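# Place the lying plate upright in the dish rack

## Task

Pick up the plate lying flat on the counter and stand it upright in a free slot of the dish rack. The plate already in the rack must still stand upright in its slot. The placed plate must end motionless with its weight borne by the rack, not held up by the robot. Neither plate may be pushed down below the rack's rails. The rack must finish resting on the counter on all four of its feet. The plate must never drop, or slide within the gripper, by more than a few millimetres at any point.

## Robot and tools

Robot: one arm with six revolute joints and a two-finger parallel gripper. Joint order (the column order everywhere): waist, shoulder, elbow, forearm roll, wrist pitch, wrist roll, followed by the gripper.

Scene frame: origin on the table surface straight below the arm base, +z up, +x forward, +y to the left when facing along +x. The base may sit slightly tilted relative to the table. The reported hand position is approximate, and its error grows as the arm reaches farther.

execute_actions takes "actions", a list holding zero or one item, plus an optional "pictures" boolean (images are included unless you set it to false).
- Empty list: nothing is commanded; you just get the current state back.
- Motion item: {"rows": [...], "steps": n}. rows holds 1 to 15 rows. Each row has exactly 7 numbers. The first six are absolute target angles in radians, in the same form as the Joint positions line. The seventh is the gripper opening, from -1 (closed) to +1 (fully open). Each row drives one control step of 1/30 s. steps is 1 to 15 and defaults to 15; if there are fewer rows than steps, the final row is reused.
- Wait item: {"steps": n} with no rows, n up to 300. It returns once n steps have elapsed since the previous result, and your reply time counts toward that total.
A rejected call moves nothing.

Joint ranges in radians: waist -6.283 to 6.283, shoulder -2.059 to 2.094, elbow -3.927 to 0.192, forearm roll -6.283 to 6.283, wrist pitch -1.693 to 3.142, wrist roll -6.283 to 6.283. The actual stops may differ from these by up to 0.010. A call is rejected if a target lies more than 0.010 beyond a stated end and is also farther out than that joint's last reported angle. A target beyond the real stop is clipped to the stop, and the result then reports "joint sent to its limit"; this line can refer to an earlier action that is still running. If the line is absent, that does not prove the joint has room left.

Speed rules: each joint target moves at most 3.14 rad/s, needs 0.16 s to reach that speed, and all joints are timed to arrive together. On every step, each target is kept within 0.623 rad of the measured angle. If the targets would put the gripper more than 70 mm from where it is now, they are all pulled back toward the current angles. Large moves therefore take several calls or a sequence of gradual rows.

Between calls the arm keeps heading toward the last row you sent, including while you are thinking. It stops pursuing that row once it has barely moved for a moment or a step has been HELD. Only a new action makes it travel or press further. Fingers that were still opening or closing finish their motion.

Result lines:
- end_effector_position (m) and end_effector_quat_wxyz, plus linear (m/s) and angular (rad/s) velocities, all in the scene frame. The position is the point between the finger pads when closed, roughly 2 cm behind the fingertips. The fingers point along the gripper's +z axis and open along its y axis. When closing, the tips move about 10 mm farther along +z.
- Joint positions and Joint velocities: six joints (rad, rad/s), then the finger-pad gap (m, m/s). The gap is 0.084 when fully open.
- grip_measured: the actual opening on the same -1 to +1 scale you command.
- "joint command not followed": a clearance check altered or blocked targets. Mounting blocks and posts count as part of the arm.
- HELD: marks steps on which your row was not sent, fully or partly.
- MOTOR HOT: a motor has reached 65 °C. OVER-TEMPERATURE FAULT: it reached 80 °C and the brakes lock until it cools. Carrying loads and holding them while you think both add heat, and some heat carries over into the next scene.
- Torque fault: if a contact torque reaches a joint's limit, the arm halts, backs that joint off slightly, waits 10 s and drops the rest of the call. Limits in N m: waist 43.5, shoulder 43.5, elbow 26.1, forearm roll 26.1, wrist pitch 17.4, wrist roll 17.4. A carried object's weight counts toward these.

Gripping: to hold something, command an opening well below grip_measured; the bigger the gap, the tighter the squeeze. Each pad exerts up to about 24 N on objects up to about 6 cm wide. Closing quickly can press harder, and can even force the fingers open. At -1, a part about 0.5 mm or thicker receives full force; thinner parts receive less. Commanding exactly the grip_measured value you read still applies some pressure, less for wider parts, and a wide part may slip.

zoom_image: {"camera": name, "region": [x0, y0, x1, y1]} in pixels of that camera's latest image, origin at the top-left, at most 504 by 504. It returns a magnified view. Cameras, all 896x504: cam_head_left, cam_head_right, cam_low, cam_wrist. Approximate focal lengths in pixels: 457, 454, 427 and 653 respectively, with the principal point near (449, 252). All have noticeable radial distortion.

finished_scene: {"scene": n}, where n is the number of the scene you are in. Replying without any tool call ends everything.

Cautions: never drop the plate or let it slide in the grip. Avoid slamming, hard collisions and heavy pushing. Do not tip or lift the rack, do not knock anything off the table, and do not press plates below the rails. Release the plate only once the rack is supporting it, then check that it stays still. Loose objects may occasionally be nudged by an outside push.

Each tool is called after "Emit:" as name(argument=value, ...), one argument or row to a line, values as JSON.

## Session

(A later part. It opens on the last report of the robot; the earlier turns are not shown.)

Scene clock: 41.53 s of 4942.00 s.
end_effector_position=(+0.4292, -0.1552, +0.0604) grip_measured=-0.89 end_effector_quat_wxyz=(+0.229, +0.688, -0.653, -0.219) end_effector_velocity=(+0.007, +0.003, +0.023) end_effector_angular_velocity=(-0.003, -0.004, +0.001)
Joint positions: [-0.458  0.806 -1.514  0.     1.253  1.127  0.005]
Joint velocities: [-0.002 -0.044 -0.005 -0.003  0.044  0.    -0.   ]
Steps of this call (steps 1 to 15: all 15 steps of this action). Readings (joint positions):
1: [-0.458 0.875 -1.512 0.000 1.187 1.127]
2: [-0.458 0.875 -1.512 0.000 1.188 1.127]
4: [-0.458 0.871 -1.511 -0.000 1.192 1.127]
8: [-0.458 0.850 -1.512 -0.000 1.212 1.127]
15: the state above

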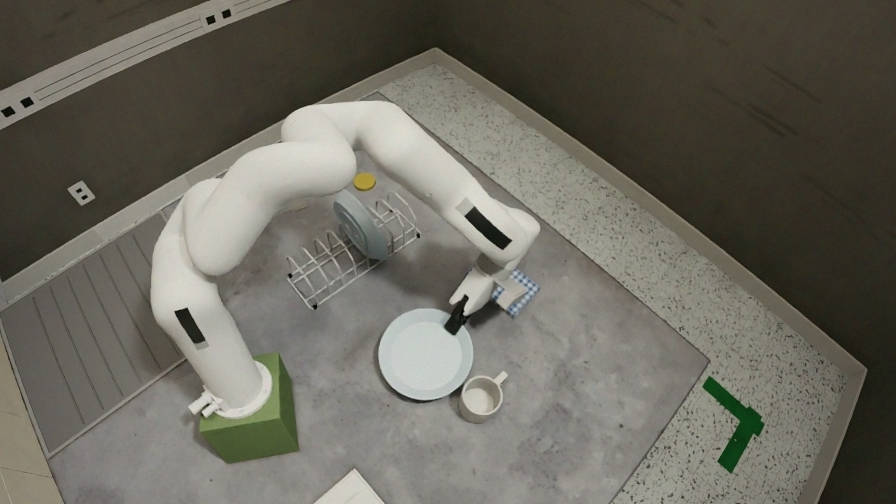

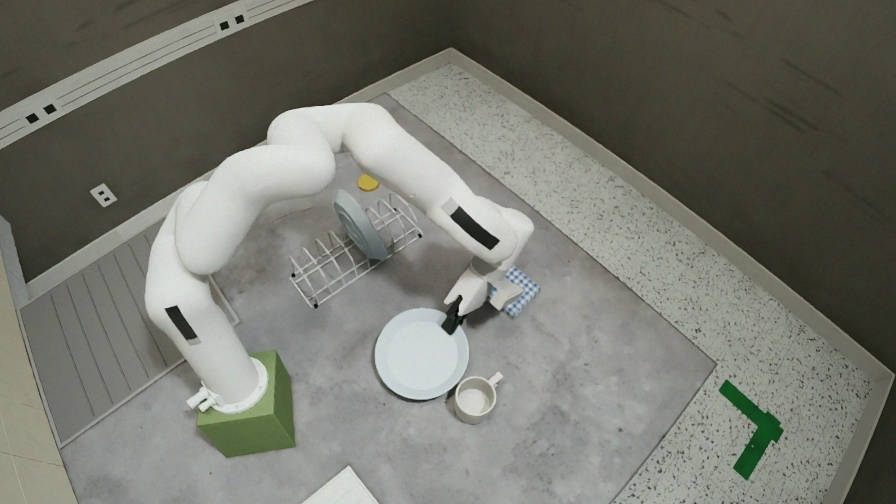

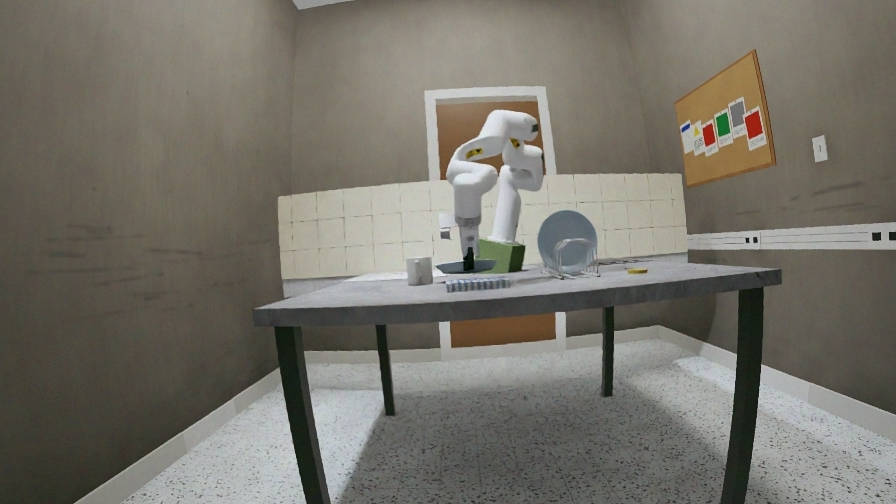

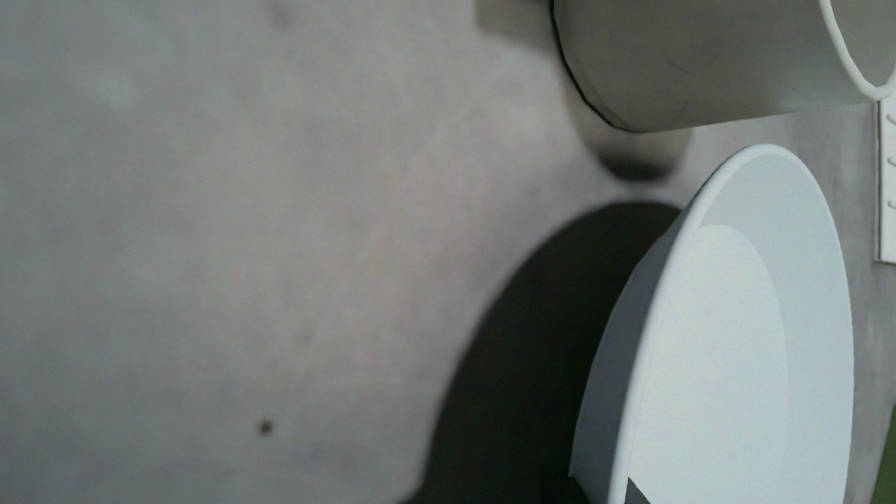

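Emit:
execute_actions(
  actions=[
    {"rows":[[-0.458,0.798,-1.515,0,1.267,1.127,-1],[-0.458,0.785,-1.52,0,1.285,1.127,-1],[-0.458,0.768,-1.527,0,1.309,1.127,-1],[-0.458,0.748,-1.535,0,1.337,1.12,-1],[-0.458,0.725,-1.544,0,1.369,1.11,-1],[-0.458,0.7,-1.553,0,1.403,1.095,-1],[-0.458,0.675,-1.563,0,1.438,1.075,-1],[-0.458,0.65,-1.573,0,1.473,1.05,-1],[-0.458,0.625,-1.582,0,1.507,1.02,-1],[-0.458,0.6,-1.592,0,1.542,0.985,-1],[-0.458,0.575,-1.602,0,1.577,0.945,-1],[-0.458,0.55,-1.611,0,1.611,0.9,-1],[-0.458,0.525,-1.621,0,1.646,0.85,-1],[-0.458,0.5,-1.631,0,1.681,0.8,-1],[-0.458,0.48,-1.638,0,1.708,0.75,-1]]},
  ],
  pictures=false,
)

Emit:
execute_actions(
  actions=[
    {"rows":[[-0.458,0.465,-1.644,0,1.729,0.7,-1],[-0.458,0.45,-1.648,0,1.748,0.65,-1],[-0.458,0.435,-1.65,0,1.765,0.6,-1],[-0.458,0.42,-1.65,0,1.78,0.55,-1],[-0.458,0.407,-1.648,0,1.79,0.5,-1],[-0.458,0.395,-1.644,0,1.8,0.45,-1],[-0.458,0.383,-1.638,0,1.805,0.4,-1],[-0.458,0.371,-1.63,0,1.81,0.35,-1],[-0.458,0.359,-1.62,0,1.812,0.3,-1],[-0.458,0.347,-1.61,0,1.814,0.25,-1],[-0.458,0.335,-1.6,0,1.816,0.2,-1],[-0.458,0.323,-1.59,0,1.818,0.15,-1],[-0.458,0.311,-1.58,0,1.82,0.1,-1],[-0.458,0.3,-1.57,0,1.821,0.05,-1],[-0.458,0.29,-1.56,0,1.822,0,-1]]},
  ],
)

Emit:
execute_actions(
  actions=[
    {"rows":[[-0.458,0.275,-1.542,0.008,1.822,-0.05,-1],[-0.458,0.26,-1.524,0.016,1.822,-0.1,-1],[-0.458,0.245,-1.506,0.024,1.823,-0.15,-1],[-0.458,0.23,-1.488,0.032,1.823,-0.2,-1],[-0.458,0.215,-1.47,0.04,1.823,-0.25,-1],[-0.458,0.2,-1.452,0.048,1.823,-0.3,-1],[-0.458,0.185,-1.434,0.056,1.824,-0.35,-1],[-0.458,0.17,-1.416,0.064,1.824,-0.4,-1],[-0.458,0.155,-1.398,0.072,1.824,-0.45,-1],[-0.458,0.14,-1.38,0.08,1.824,-0.5,-1],[-0.458,0.125,-1.362,0.088,1.825,-0.55,-1],[-0.458,0.11,-1.344,0.096,1.825,-0.6,-1],[-0.458,0.095,-1.326,0.104,1.825,-0.65,-1],[-0.458,0.08,-1.308,0.112,1.825,-0.7,-1],[-0.458,0.065,-1.29,0.12,1.826,-0.75,-1]]},
  ],
  pictures=false,
)

Emit:
execute_actions(
  actions=[
    {"rows":[[-0.456,0.047,-1.268,0.13,1.826,-0.8,-1],[-0.454,0.029,-1.246,0.14,1.826,-0.85,-1],[-0.45,0.011,-1.224,0.15,1.826,-0.9,-1],[-0.445,-0.007,-1.202,0.16,1.826,-0.95,-1],[-0.44,-0.025,-1.18,0.17,1.827,-1.0,-1],[-0.432,-0.043,-1.158,0.18,1.827,-1.05,-1],[-0.424,-0.061,-1.136,0.19,1.827,-1.1,-1],[-0.414,-0.079,-1.114,0.2,1.827,-1.15,-1],[-0.402,-0.097,-1.092,0.21,1.828,-1.2,-1],[-0.39,-0.115,-1.07,0.22,1.828,-1.245,-1],[-0.376,-0.133,-1.049,0.23,1.828,-1.285,-1],[-0.36,-0.15,-1.029,0.24,1.828,-1.32,-1],[-0.344,-0.166,-1.01,0.25,1.828,-1.355,-1],[-0.326,-0.181,-0.992,0.258,1.829,-1.385,-1],[-0.308,-0.195,-0.976,0.266,1.829,-1.412,-1]]},
  ],
)

Scene clock: 61.33 s of 4942.00 s.
end_effector_position=(+0.4573, -0.1195, +0.2215) grip_measured=-0.89 end_effector_quat_wxyz=(+0.203, +0.758, -0.570, -0.244) end_effector_velocity=(-0.002, +0.123, +0.437) end_effector_angular_velocity=(+0.779, +0.069, +1.012)
Joint positions: [-0.458  0.549 -1.613 -0.     1.609  0.897  0.005]
Joint velocities: [ 0.    -0.682 -0.25   0.002  0.968 -1.279  0.   ]
Steps of this call (steps 1 to 15: the robot went on to your last target; steps 16 to 100: nothing new was sent; then 15.97 s passed at rest; steps 101 to 115: all 15 steps of this action). Readings (joint positions):
101: [-0.458 0.806 -1.512 0.000 1.256 1.127]
102: [-0.458 0.804 -1.512 0.000 1.260 1.127]
104: [-0.458 0.791 -1.516 0.000 1.282 1.127]
108: [-0.458 0.720 -1.546 0.000 1.378 1.102]
115: the state above

Scene clock: 61.83 s of 4942.00 s.
end_effector_position=(+0.4319, -0.0820, +0.3266) grip_measured=-0.89 end_effector_quat_wxyz=(+0.101, +0.910, -0.261, -0.304) end_effector_velocity=(-0.074, +0.044, +0.072) end_effector_angular_velocity=(+0.906, +0.040, +1.182)
Joint positions: [-0.458  0.328 -1.591  0.     1.817  0.164  0.005]
Joint velocities: [-0.    -0.352  0.295  0.001  0.059 -1.49   0.   ]
Steps of this call (steps 1 to 15: all 15 steps of this action). Readings (joint positions):
1: [-0.458 0.527 -1.621 0.000 1.640 0.853]
2: [-0.458 0.506 -1.629 0.000 1.670 0.807]
4: [-0.458 0.469 -1.642 -0.000 1.719 0.711]
8: [-0.458 0.412 -1.647 0.000 1.783 0.514]
15: the state above

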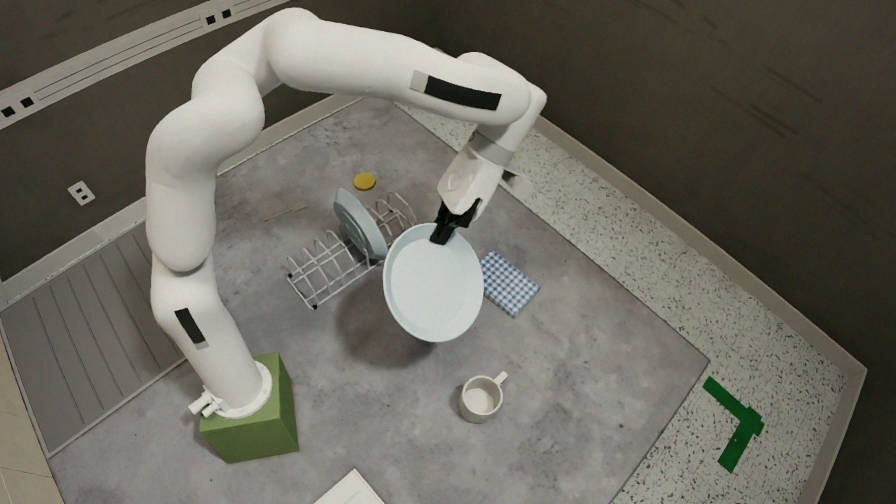

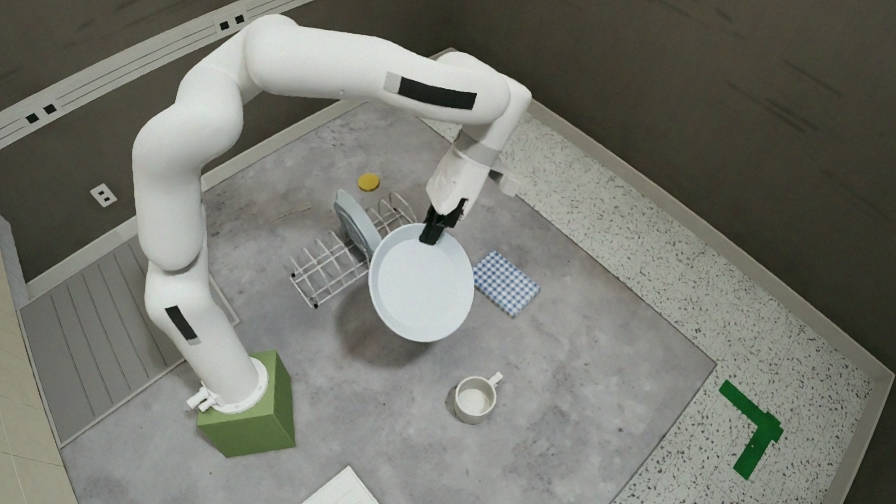

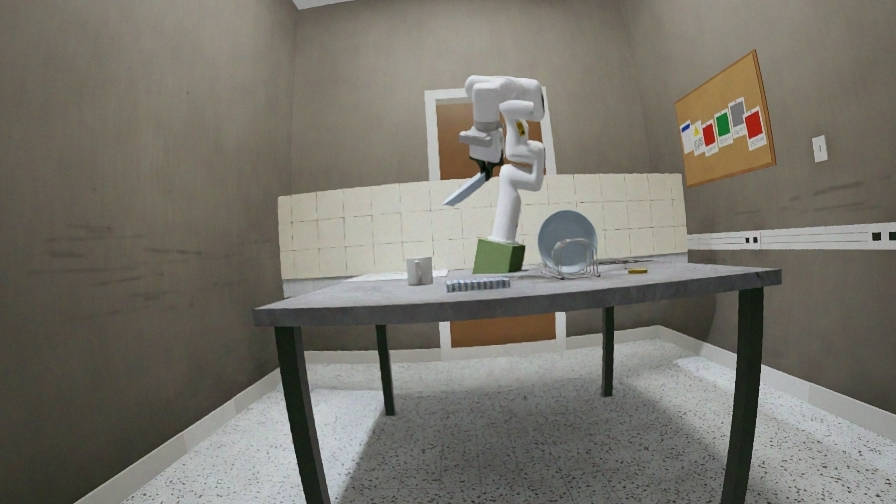

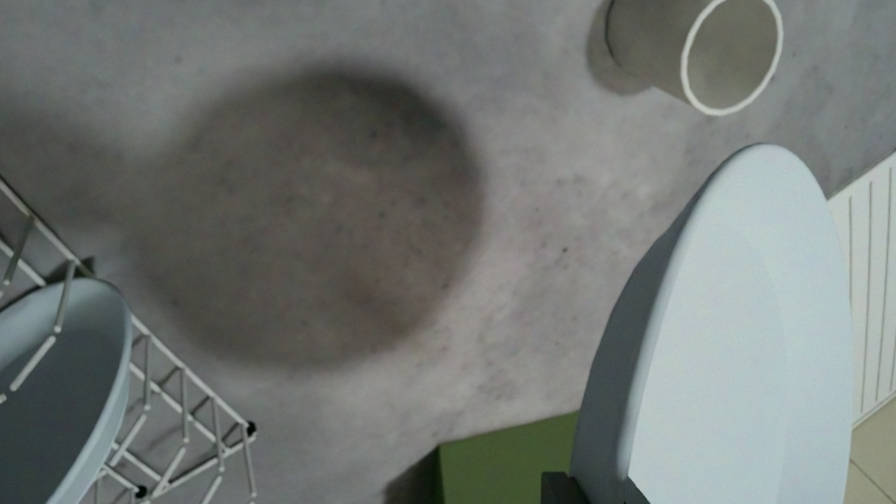

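Scene clock: 62.33 s of 4942.00 s.
end_effector_position=(+0.3787, -0.0341, +0.3412) grip_measured=-0.89 end_effector_quat_wxyz=(-0.067, +0.943, +0.085, -0.315) end_effector_velocity=(-0.120, +0.109, +0.012) end_effector_angular_velocity=(+1.132, -0.113, +1.072)
Joint positions: [-0.458  0.114 -1.349  0.094  1.825 -0.585  0.005]
Joint velocities: [-0.001 -0.45   0.536  0.238  0.005 -1.491  0.   ]
Steps of this call (steps 1 to 15: all 15 steps of this action). Readings (joint positions):
1: [-0.458 0.316 -1.581 0.000 1.819 0.114]
2: [-0.458 0.304 -1.571 0.000 1.820 0.064]
4: [-0.458 0.278 -1.544 0.006 1.821 -0.035]
8: [-0.458 0.220 -1.474 0.038 1.823 -0.235]
15: the state above

Scene clock: 62.83 s of 4942.00 s.
end_effector_position=(+0.3067, +0.0563, +0.3339) grip_measured=-0.89 end_effector_quat_wxyz=(-0.241, +0.827, +0.441, -0.252) end_effector_velocity=(-0.158, +0.250, -0.039) end_effector_angular_velocity=(+1.065, -0.080, +1.198)
Joint positions: [-0.36  -0.147 -1.032  0.239  1.828 -1.312  0.005]
Joint velocities: [ 0.507 -0.531  0.626  0.305  0.006 -1.145  0.   ]
Steps of this call (steps 1 to 15: all 15 steps of this action). Readings (joint positions):
1: [-0.458 0.099 -1.331 0.102 1.825 -0.635]
2: [-0.458 0.084 -1.313 0.110 1.825 -0.685]
4: [-0.457 0.051 -1.273 0.128 1.826 -0.785]
8: [-0.440 -0.020 -1.186 0.167 1.826 -0.985]
15: the state above

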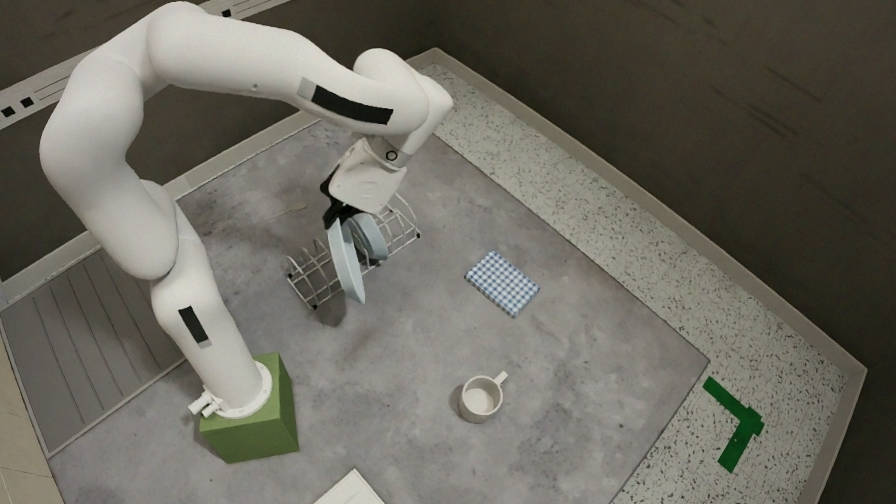

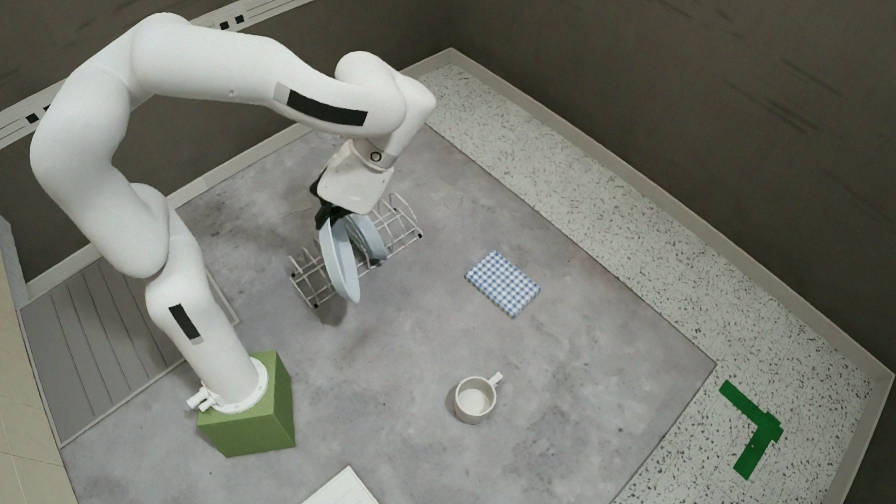

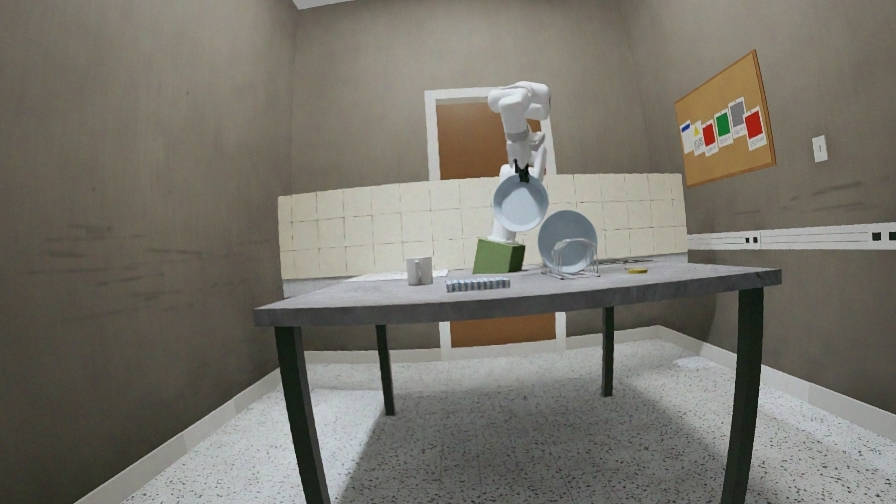

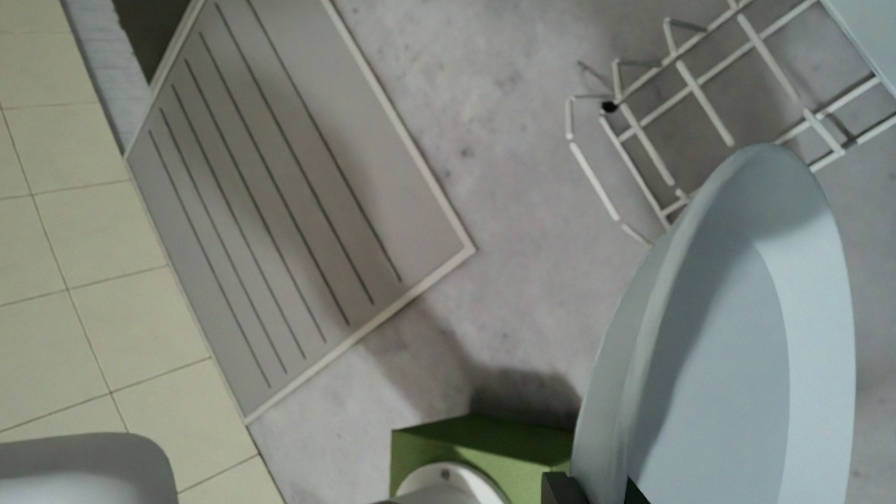

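Emit:
execute_actions(
  actions=[],
)

Scene clock: 67.83 s of 4942.00 s.
end_effector_position=(+0.2915, +0.0796, +0.3302) grip_measured=-0.89 end_effector_quat_wxyz=(-0.265, +0.790, +0.498, -0.242) end_effector_velocity=(+0.000, -0.000, +0.000) end_effector_angular_velocity=(-0.000, -0.001, +0.000)
Joint positions: [-0.308 -0.195 -0.976  0.266  1.829 -1.412  0.005]
Joint velocities: [-0.     0.    -0.001 -0.     0.     0.     0.   ]
Steps of this call (steps 1 to 30: the robot went on to your last target; steps 31 to 120: nothing new was sent; then 1.00 s passed at rest). Readings (joint positions):
1: [-0.342 -0.165 -1.012 0.249 1.828 -1.349]
2: [-0.326 -0.180 -0.994 0.257 1.829 -1.378]
4: [-0.309 -0.194 -0.978 0.265 1.830 -1.405]
8: [-0.309 -0.194 -0.977 0.265 1.829 -1.411]
120: the state above
The arm was judged still, so your last target was given up. Only a new action makes it travel on or press farther. Fingers that are still opening or closing keep moving.

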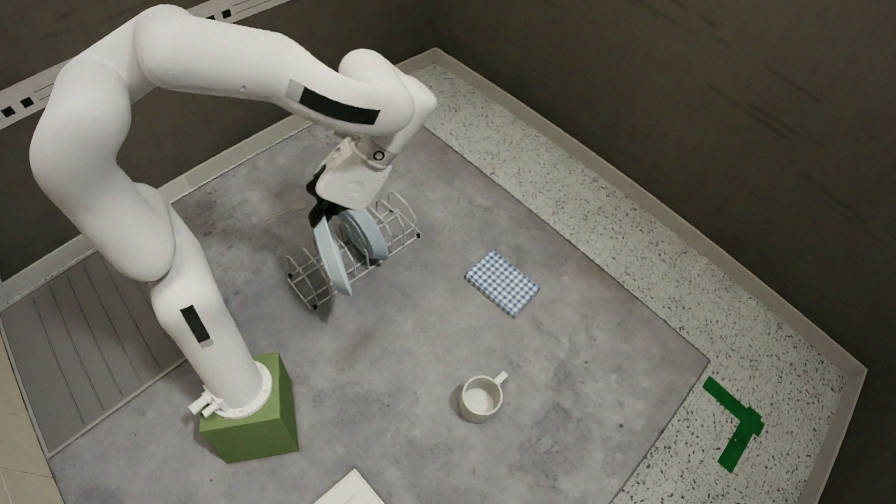

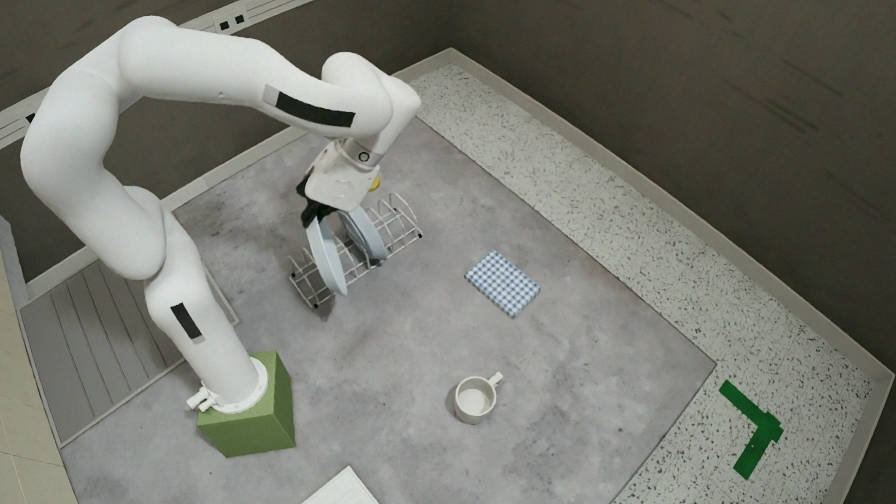

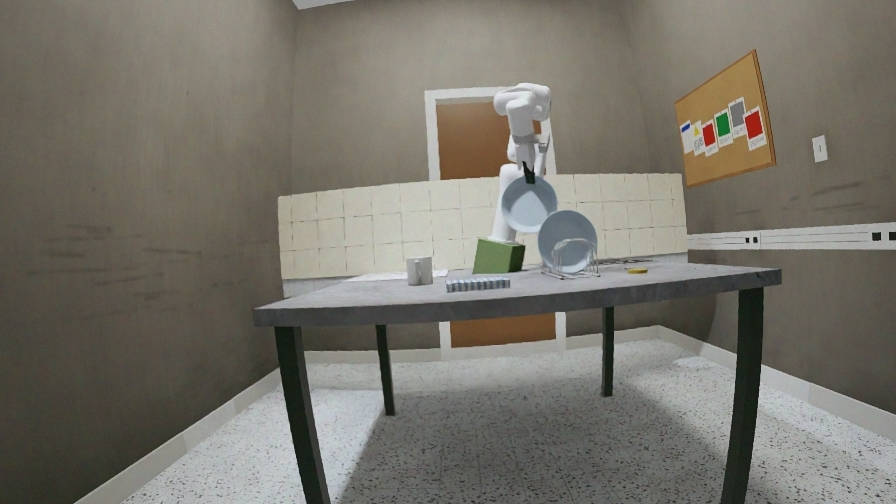

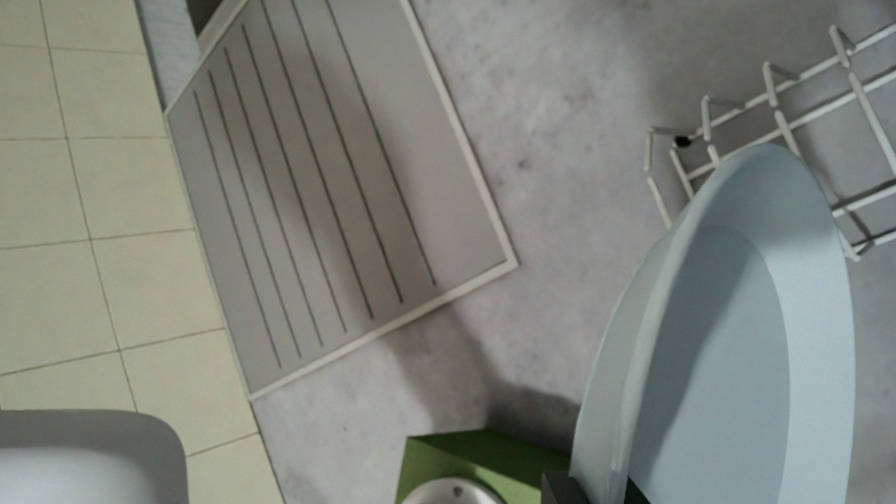

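Emit:
execute_actions(
  actions=[
    {"rows":[[-0.295,-0.197,-0.973,0.267,1.829,-1.416,-1],[-0.275,-0.2,-0.969,0.269,1.829,-1.423,-1],[-0.25,-0.205,-0.964,0.272,1.829,-1.431,-1],[-0.225,-0.209,-0.959,0.274,1.829,-1.44,-1],[-0.2,-0.213,-0.954,0.277,1.829,-1.448,-1],[-0.175,-0.217,-0.949,0.279,1.829,-1.456,-1],[-0.15,-0.221,-0.944,0.281,1.829,-1.464,-1],[-0.125,-0.226,-0.94,0.284,1.829,-1.473,-1],[-0.1,-0.23,-0.935,0.286,1.829,-1.481,-1],[-0.075,-0.234,-0.93,0.289,1.829,-1.489,-1],[-0.05,-0.238,-0.925,0.291,1.829,-1.498,-1],[-0.03,-0.242,-0.921,0.293,1.829,-1.504,-1],[-0.012,-0.245,-0.917,0.295,1.829,-1.51,-1],[0,-0.247,-0.915,0.296,1.829,-1.514,-1],[0.008,-0.248,-0.913,0.297,1.829,-1.517,-1]]},
  ],
  pictures=false,
)

Emit:
execute_actions(
  actions=[
    {"rows":[[0.01,-0.243,-0.91,0.298,1.82,-1.518,-1],[0.012,-0.238,-0.906,0.299,1.811,-1.519,-1],[0.014,-0.232,-0.903,0.3,1.803,-1.52,-1],[0.016,-0.227,-0.899,0.301,1.794,-1.521,-1],[0.018,-0.222,-0.896,0.302,1.785,-1.522,-1],[0.02,-0.217,-0.892,0.303,1.776,-1.523,-1],[0.022,-0.212,-0.889,0.303,1.768,-1.524,-1],[0.024,-0.206,-0.886,0.304,1.759,-1.525,-1],[0.026,-0.201,-0.882,0.305,1.75,-1.526,-1],[0.028,-0.196,-0.879,0.306,1.741,-1.527,-1]]},
  ],
)

Emit:
zoom_image(
  camera="cam_head_left",
  region=[250,170,430,330],
)

Emit:
zoom_image(
  camera="cam_low",
  region=[500,160,630,290],
)

Scene clock: 73.37 s of 4942.00 s.
end_effector_position=(+0.2568, +0.1550, +0.3163) grip_measured=-0.89 end_effector_quat_wxyz=(-0.285, +0.674, +0.625, -0.273) end_effector_velocity=(-0.091, +0.132, -0.021) end_effector_angular_velocity=(+0.244, +0.138, +0.617)
Joint positions: [-0.025 -0.243 -0.92   0.294  1.829 -1.505  0.005]
Joint velocities: [ 0.547 -0.095  0.112  0.056  0.004 -0.177 -0.   ]
Steps of this call (steps 1 to 90: nothing new was sent; then 2.03 s passed at rest; steps 91 to 105: all 15 steps of this action). Readings (joint positions):
91: [-0.308 -0.195 -0.976 0.266 1.829 -1.412]
92: [-0.305 -0.196 -0.975 0.266 1.829 -1.413]
94: [-0.282 -0.199 -0.970 0.268 1.829 -1.421]
98: [-0.192 -0.214 -0.952 0.278 1.829 -1.450]
105: the state above

Scene clock: 73.87 s of 4942.00 s.
end_effector_position=(+0.2555, +0.1636, +0.2850) grip_measured=-0.89 end_effector_quat_wxyz=(-0.287, +0.659, +0.639, -0.274) end_effector_velocity=(+0.003, +0.002, +0.000) end_effector_angular_velocity=(+0.004, -0.016, +0.006)
Joint positions: [ 0.027 -0.197 -0.882  0.306  1.741 -1.527  0.005]
Joint velocities: [ 0.004 -0.006 -0.002  0.001 -0.009 -0.002 -0.001]
Steps of this call (steps 1 to 15: all 15 steps of this action). Readings (joint positions):
1: [-0.009 -0.245 -0.917 0.296 1.829 -1.511]
2: [0.002 -0.246 -0.914 0.297 1.827 -1.514]
4: [0.011 -0.240 -0.908 0.299 1.813 -1.518]
8: [0.018 -0.218 -0.893 0.302 1.779 -1.523]
15: the state above

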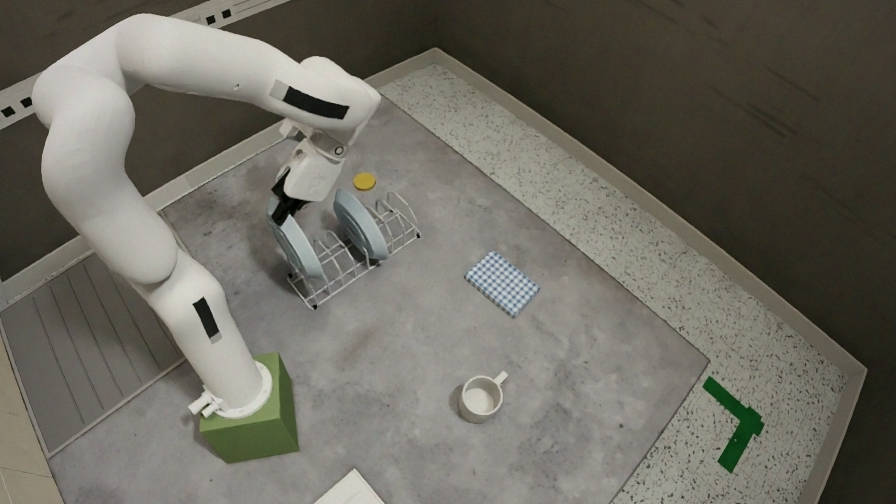

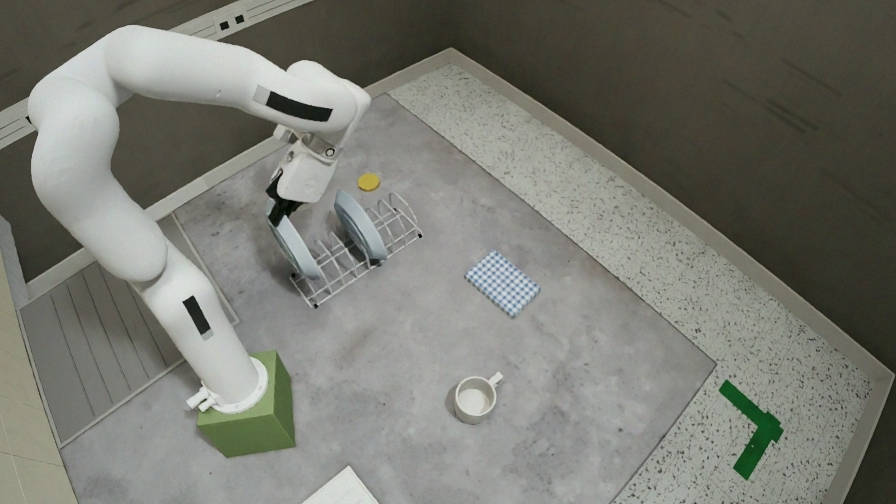

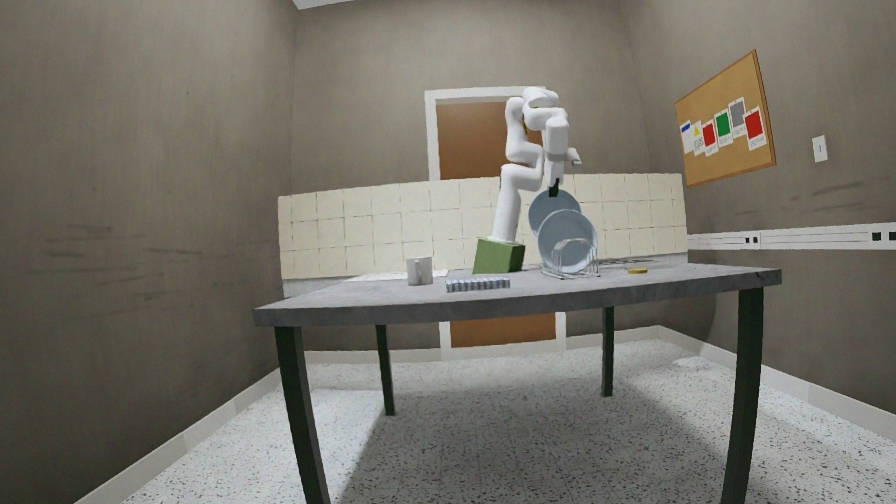

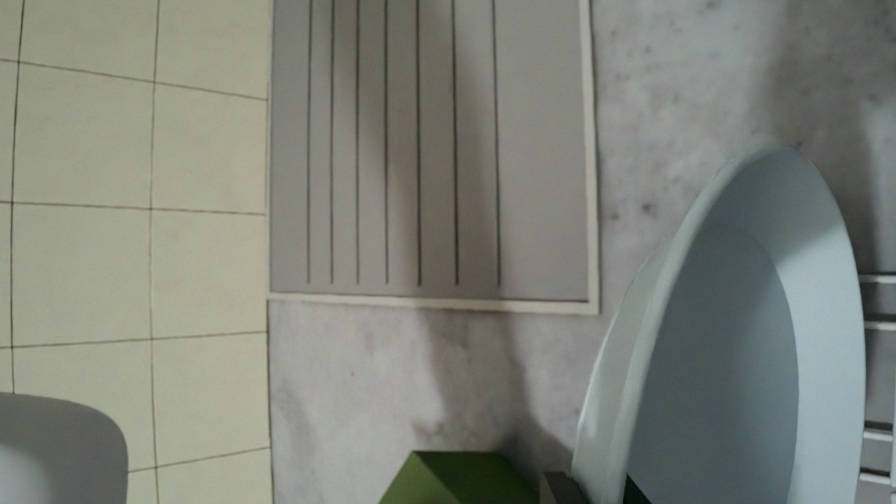

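Region (250, 170, 430, 330) of cam_head_left's 896x504 image, scaled by 2.800, with more detail than that image has.

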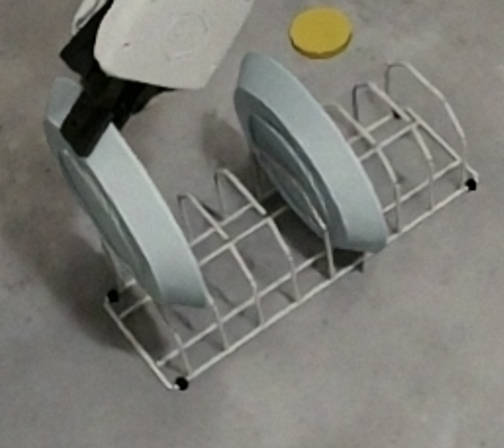

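Region (500, 160, 630, 290) of cam_low's 896x504 image, scaled by 3.877, with more detail than that image has.

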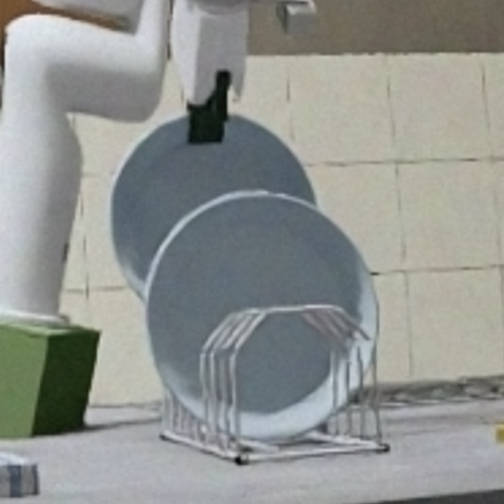

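Continue down slowly to 55%.

Emit:
execute_actions(
  actions=[
    {"rows":[[0.029,-0.193,-0.877,0.307,1.735,-1.528,-1],[0.031,-0.189,-0.874,0.307,1.73,-1.529,-1],[0.032,-0.186,-0.872,0.308,1.724,-1.529,-1],[0.033,-0.182,-0.87,0.309,1.718,-1.53,-1],[0.035,-0.179,-0.867,0.309,1.712,-1.531,-1],[0.036,-0.175,-0.865,0.31,1.706,-1.531,-1],[0.037,-0.172,-0.863,0.311,1.701,-1.532,-1],[0.039,-0.168,-0.861,0.311,1.695,-1.533,-1],[0.04,-0.165,-0.858,0.312,1.689,-1.533,-1],[0.042,-0.161,-0.856,0.313,1.683,-1.534,-1],[0.043,-0.158,-0.854,0.313,1.677,-1.535,-1],[0.044,-0.155,-0.851,0.314,1.671,-1.535,-1]]},
  ],
)

Emit:
zoom_image(
  camera="cam_head_left",
  region=[250,190,400,320],
)

Scene clock: 76.93 s of 4942.00 s.
end_effector_position=(+0.2571, +0.1655, +0.2657) grip_measured=-0.63 end_effector_quat_wxyz=(-0.288, +0.657, +0.641, -0.273) end_effector_velocity=(-0.012, -0.007, -0.034) end_effector_angular_velocity=(-0.017, +0.045, -0.012)
Joint positions: [ 0.043 -0.16  -0.865  0.314  1.686 -1.535  0.016]
Joint velocities: [ 0.013  0.057  0.059  0.002 -0.07  -0.004  0.038]
Steps of this call (steps 1 to 15: the robot went on to your last target; steps 16 to 77: nothing new was sent; steps 78 to 92: all 15 steps of this action). Readings (joint positions):
78: [0.028 -0.196 -0.879 0.306 1.741 -1.527]
79: [0.028 -0.195 -0.879 0.306 1.739 -1.527]
81: [0.030 -0.191 -0.876 0.307 1.731 -1.529]
85: [0.035 -0.182 -0.876 0.310 1.717 -1.531]
92: the state above

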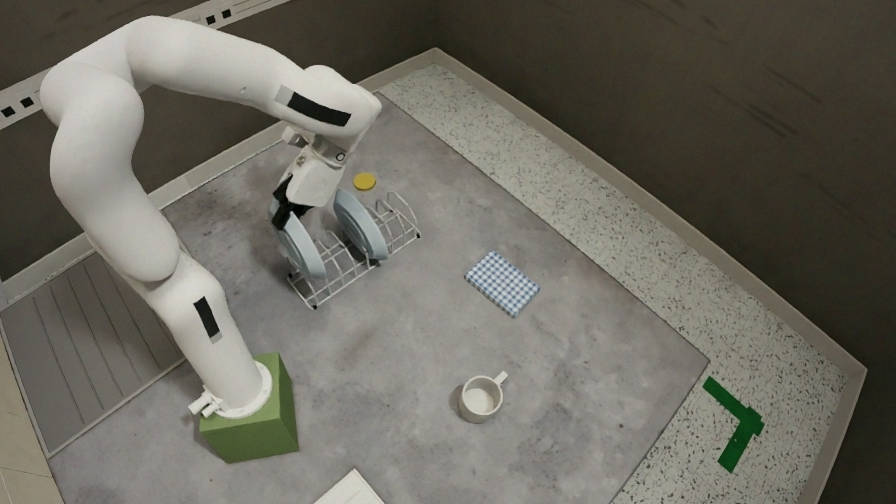

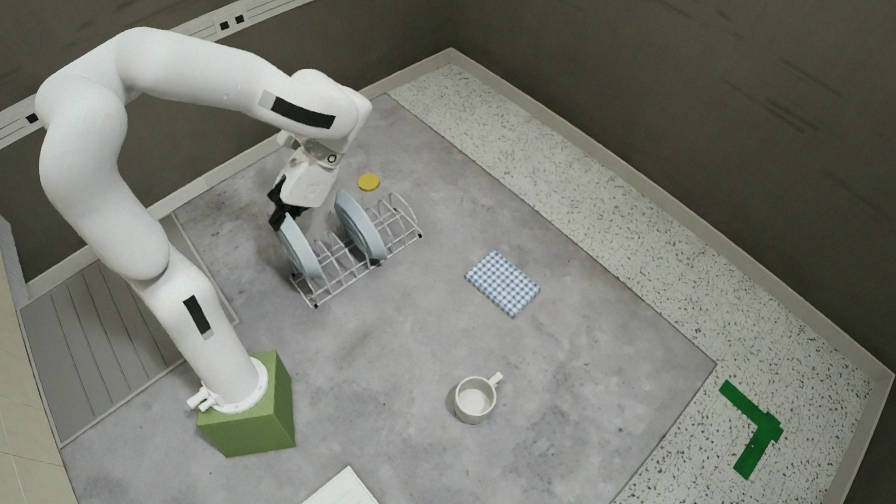

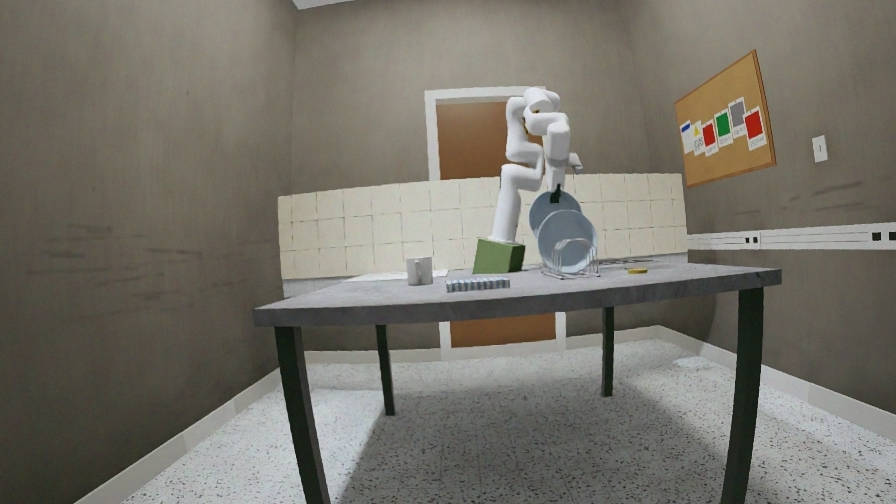

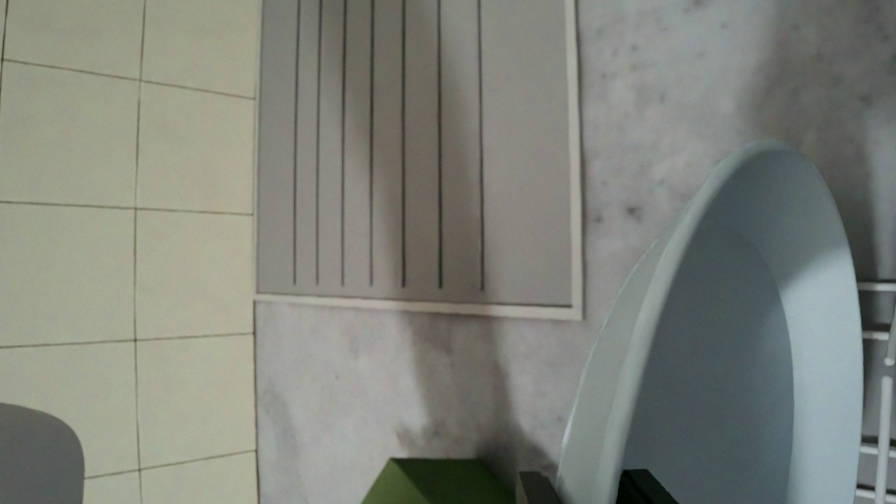

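Region (250, 190, 400, 320) of cam_head_left's 896x504 image, scaled by 3.360, with more detail than that image has; it fills the top 437 rows of this view, and the rest is white.

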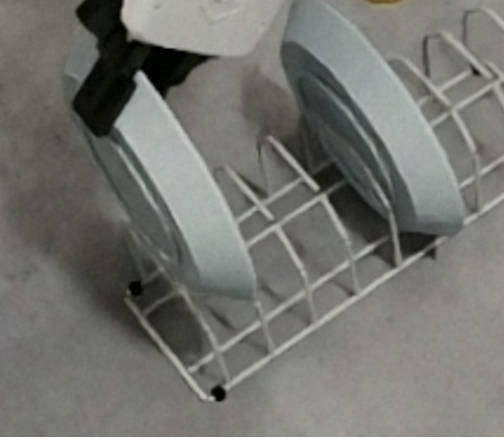

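Blocked at z≈.278. Lift.

Emit:
execute_actions(
  actions=[
    {"rows":[[0.042,-0.161,-0.858,0.313,1.683,-1.534,-1],[0.04,-0.165,-0.861,0.312,1.689,-1.533,-1],[0.039,-0.168,-0.863,0.311,1.695,-1.533,-1],[0.037,-0.172,-0.865,0.311,1.701,-1.532,-1],[0.036,-0.175,-0.867,0.31,1.706,-1.531,-1],[0.035,-0.179,-0.869,0.309,1.712,-1.531,-1],[0.033,-0.182,-0.871,0.309,1.718,-1.53,-1],[0.032,-0.186,-0.873,0.308,1.724,-1.529,-1],[0.031,-0.189,-0.875,0.307,1.73,-1.529,-1],[0.029,-0.193,-0.877,0.307,1.735,-1.528,-1],[0.028,-0.196,-0.879,0.306,1.741,-1.527,-1],[0.026,-0.201,-0.882,0.305,1.75,-1.526,-1]]},
  ],
)

Emit:
zoom_image(
  camera="cam_head_right",
  region=[260,210,370,315],
)

Scene clock: 79.63 s of 4942.00 s.
end_effector_position=(+0.2539, +0.1633, +0.2860) grip_measured=-0.62 end_effector_quat_wxyz=(-0.289, +0.658, +0.638, -0.276) end_effector_velocity=(+0.005, +0.003, +0.027) end_effector_angular_velocity=(+0.006, -0.024, +0.006)
Joint positions: [ 0.027 -0.199 -0.88   0.305  1.747 -1.526  0.017]
Joint velocities: [-0.014 -0.046 -0.042 -0.005  0.064  0.006 -0.006]
Steps of this call (steps 1 to 15: the robot went on to your last target; steps 16 to 66: nothing new was sent; steps 67 to 81: all 15 steps of this action). Readings (joint positions):
67: [0.044 -0.155 -0.855 0.314 1.677 -1.535]
68: [0.044 -0.156 -0.856 0.314 1.679 -1.535]
70: [0.042 -0.159 -0.856 0.312 1.682 -1.534]
74: [0.036 -0.172 -0.861 0.309 1.704 -1.531]
81: the state above

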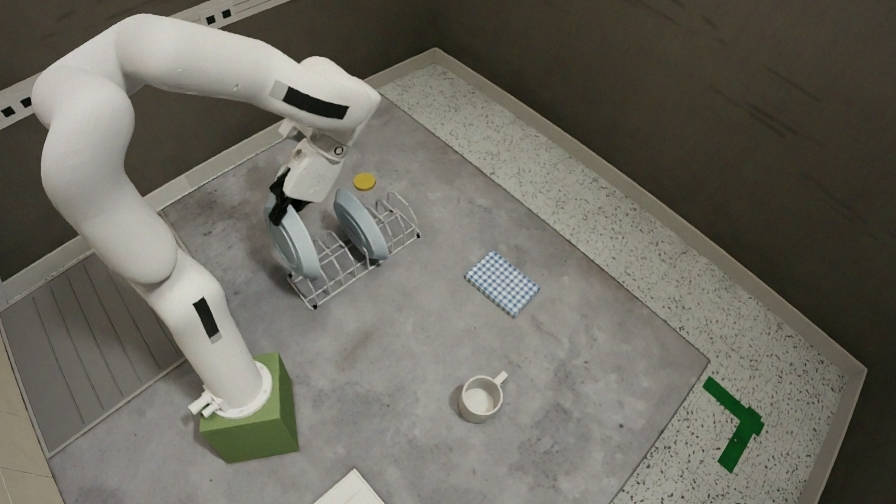

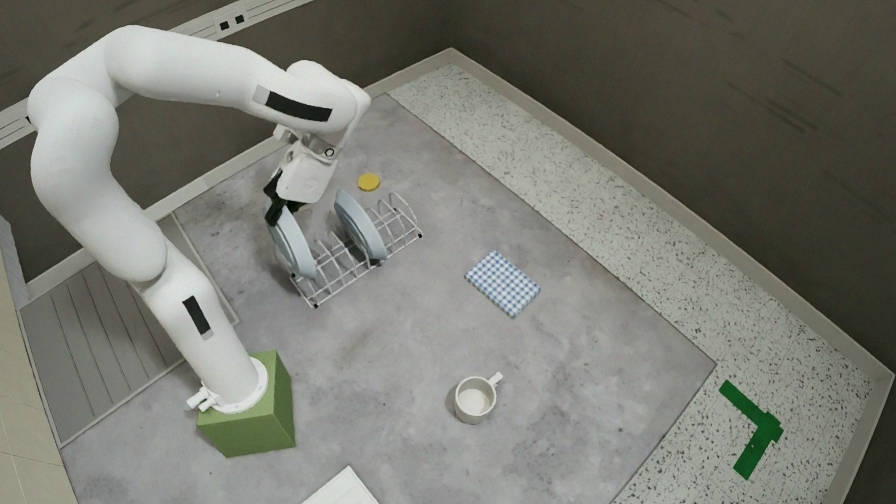

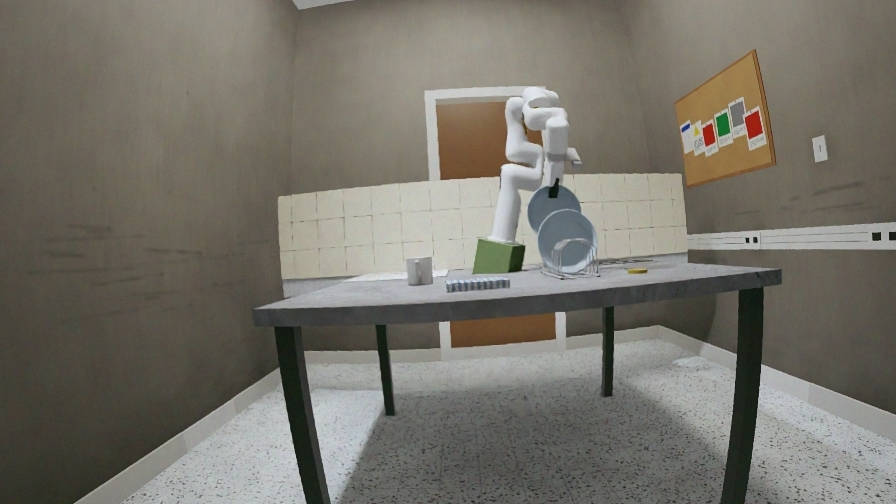

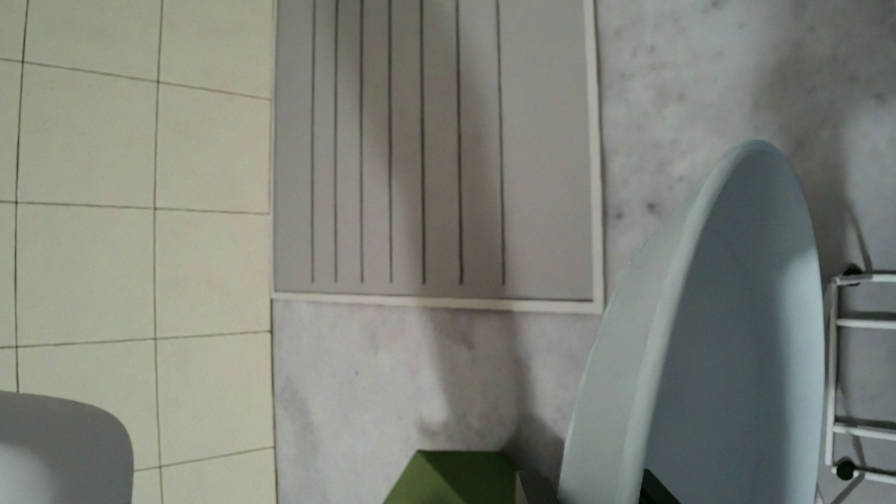

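Region (260, 210, 370, 315) of cam_head_right's 896x504 image, scaled by 4.582, with more detail than that image has; it fills the top 481 rows of this view, and the rest is white.

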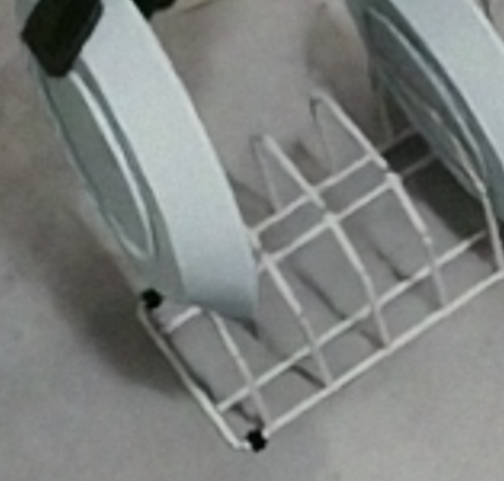

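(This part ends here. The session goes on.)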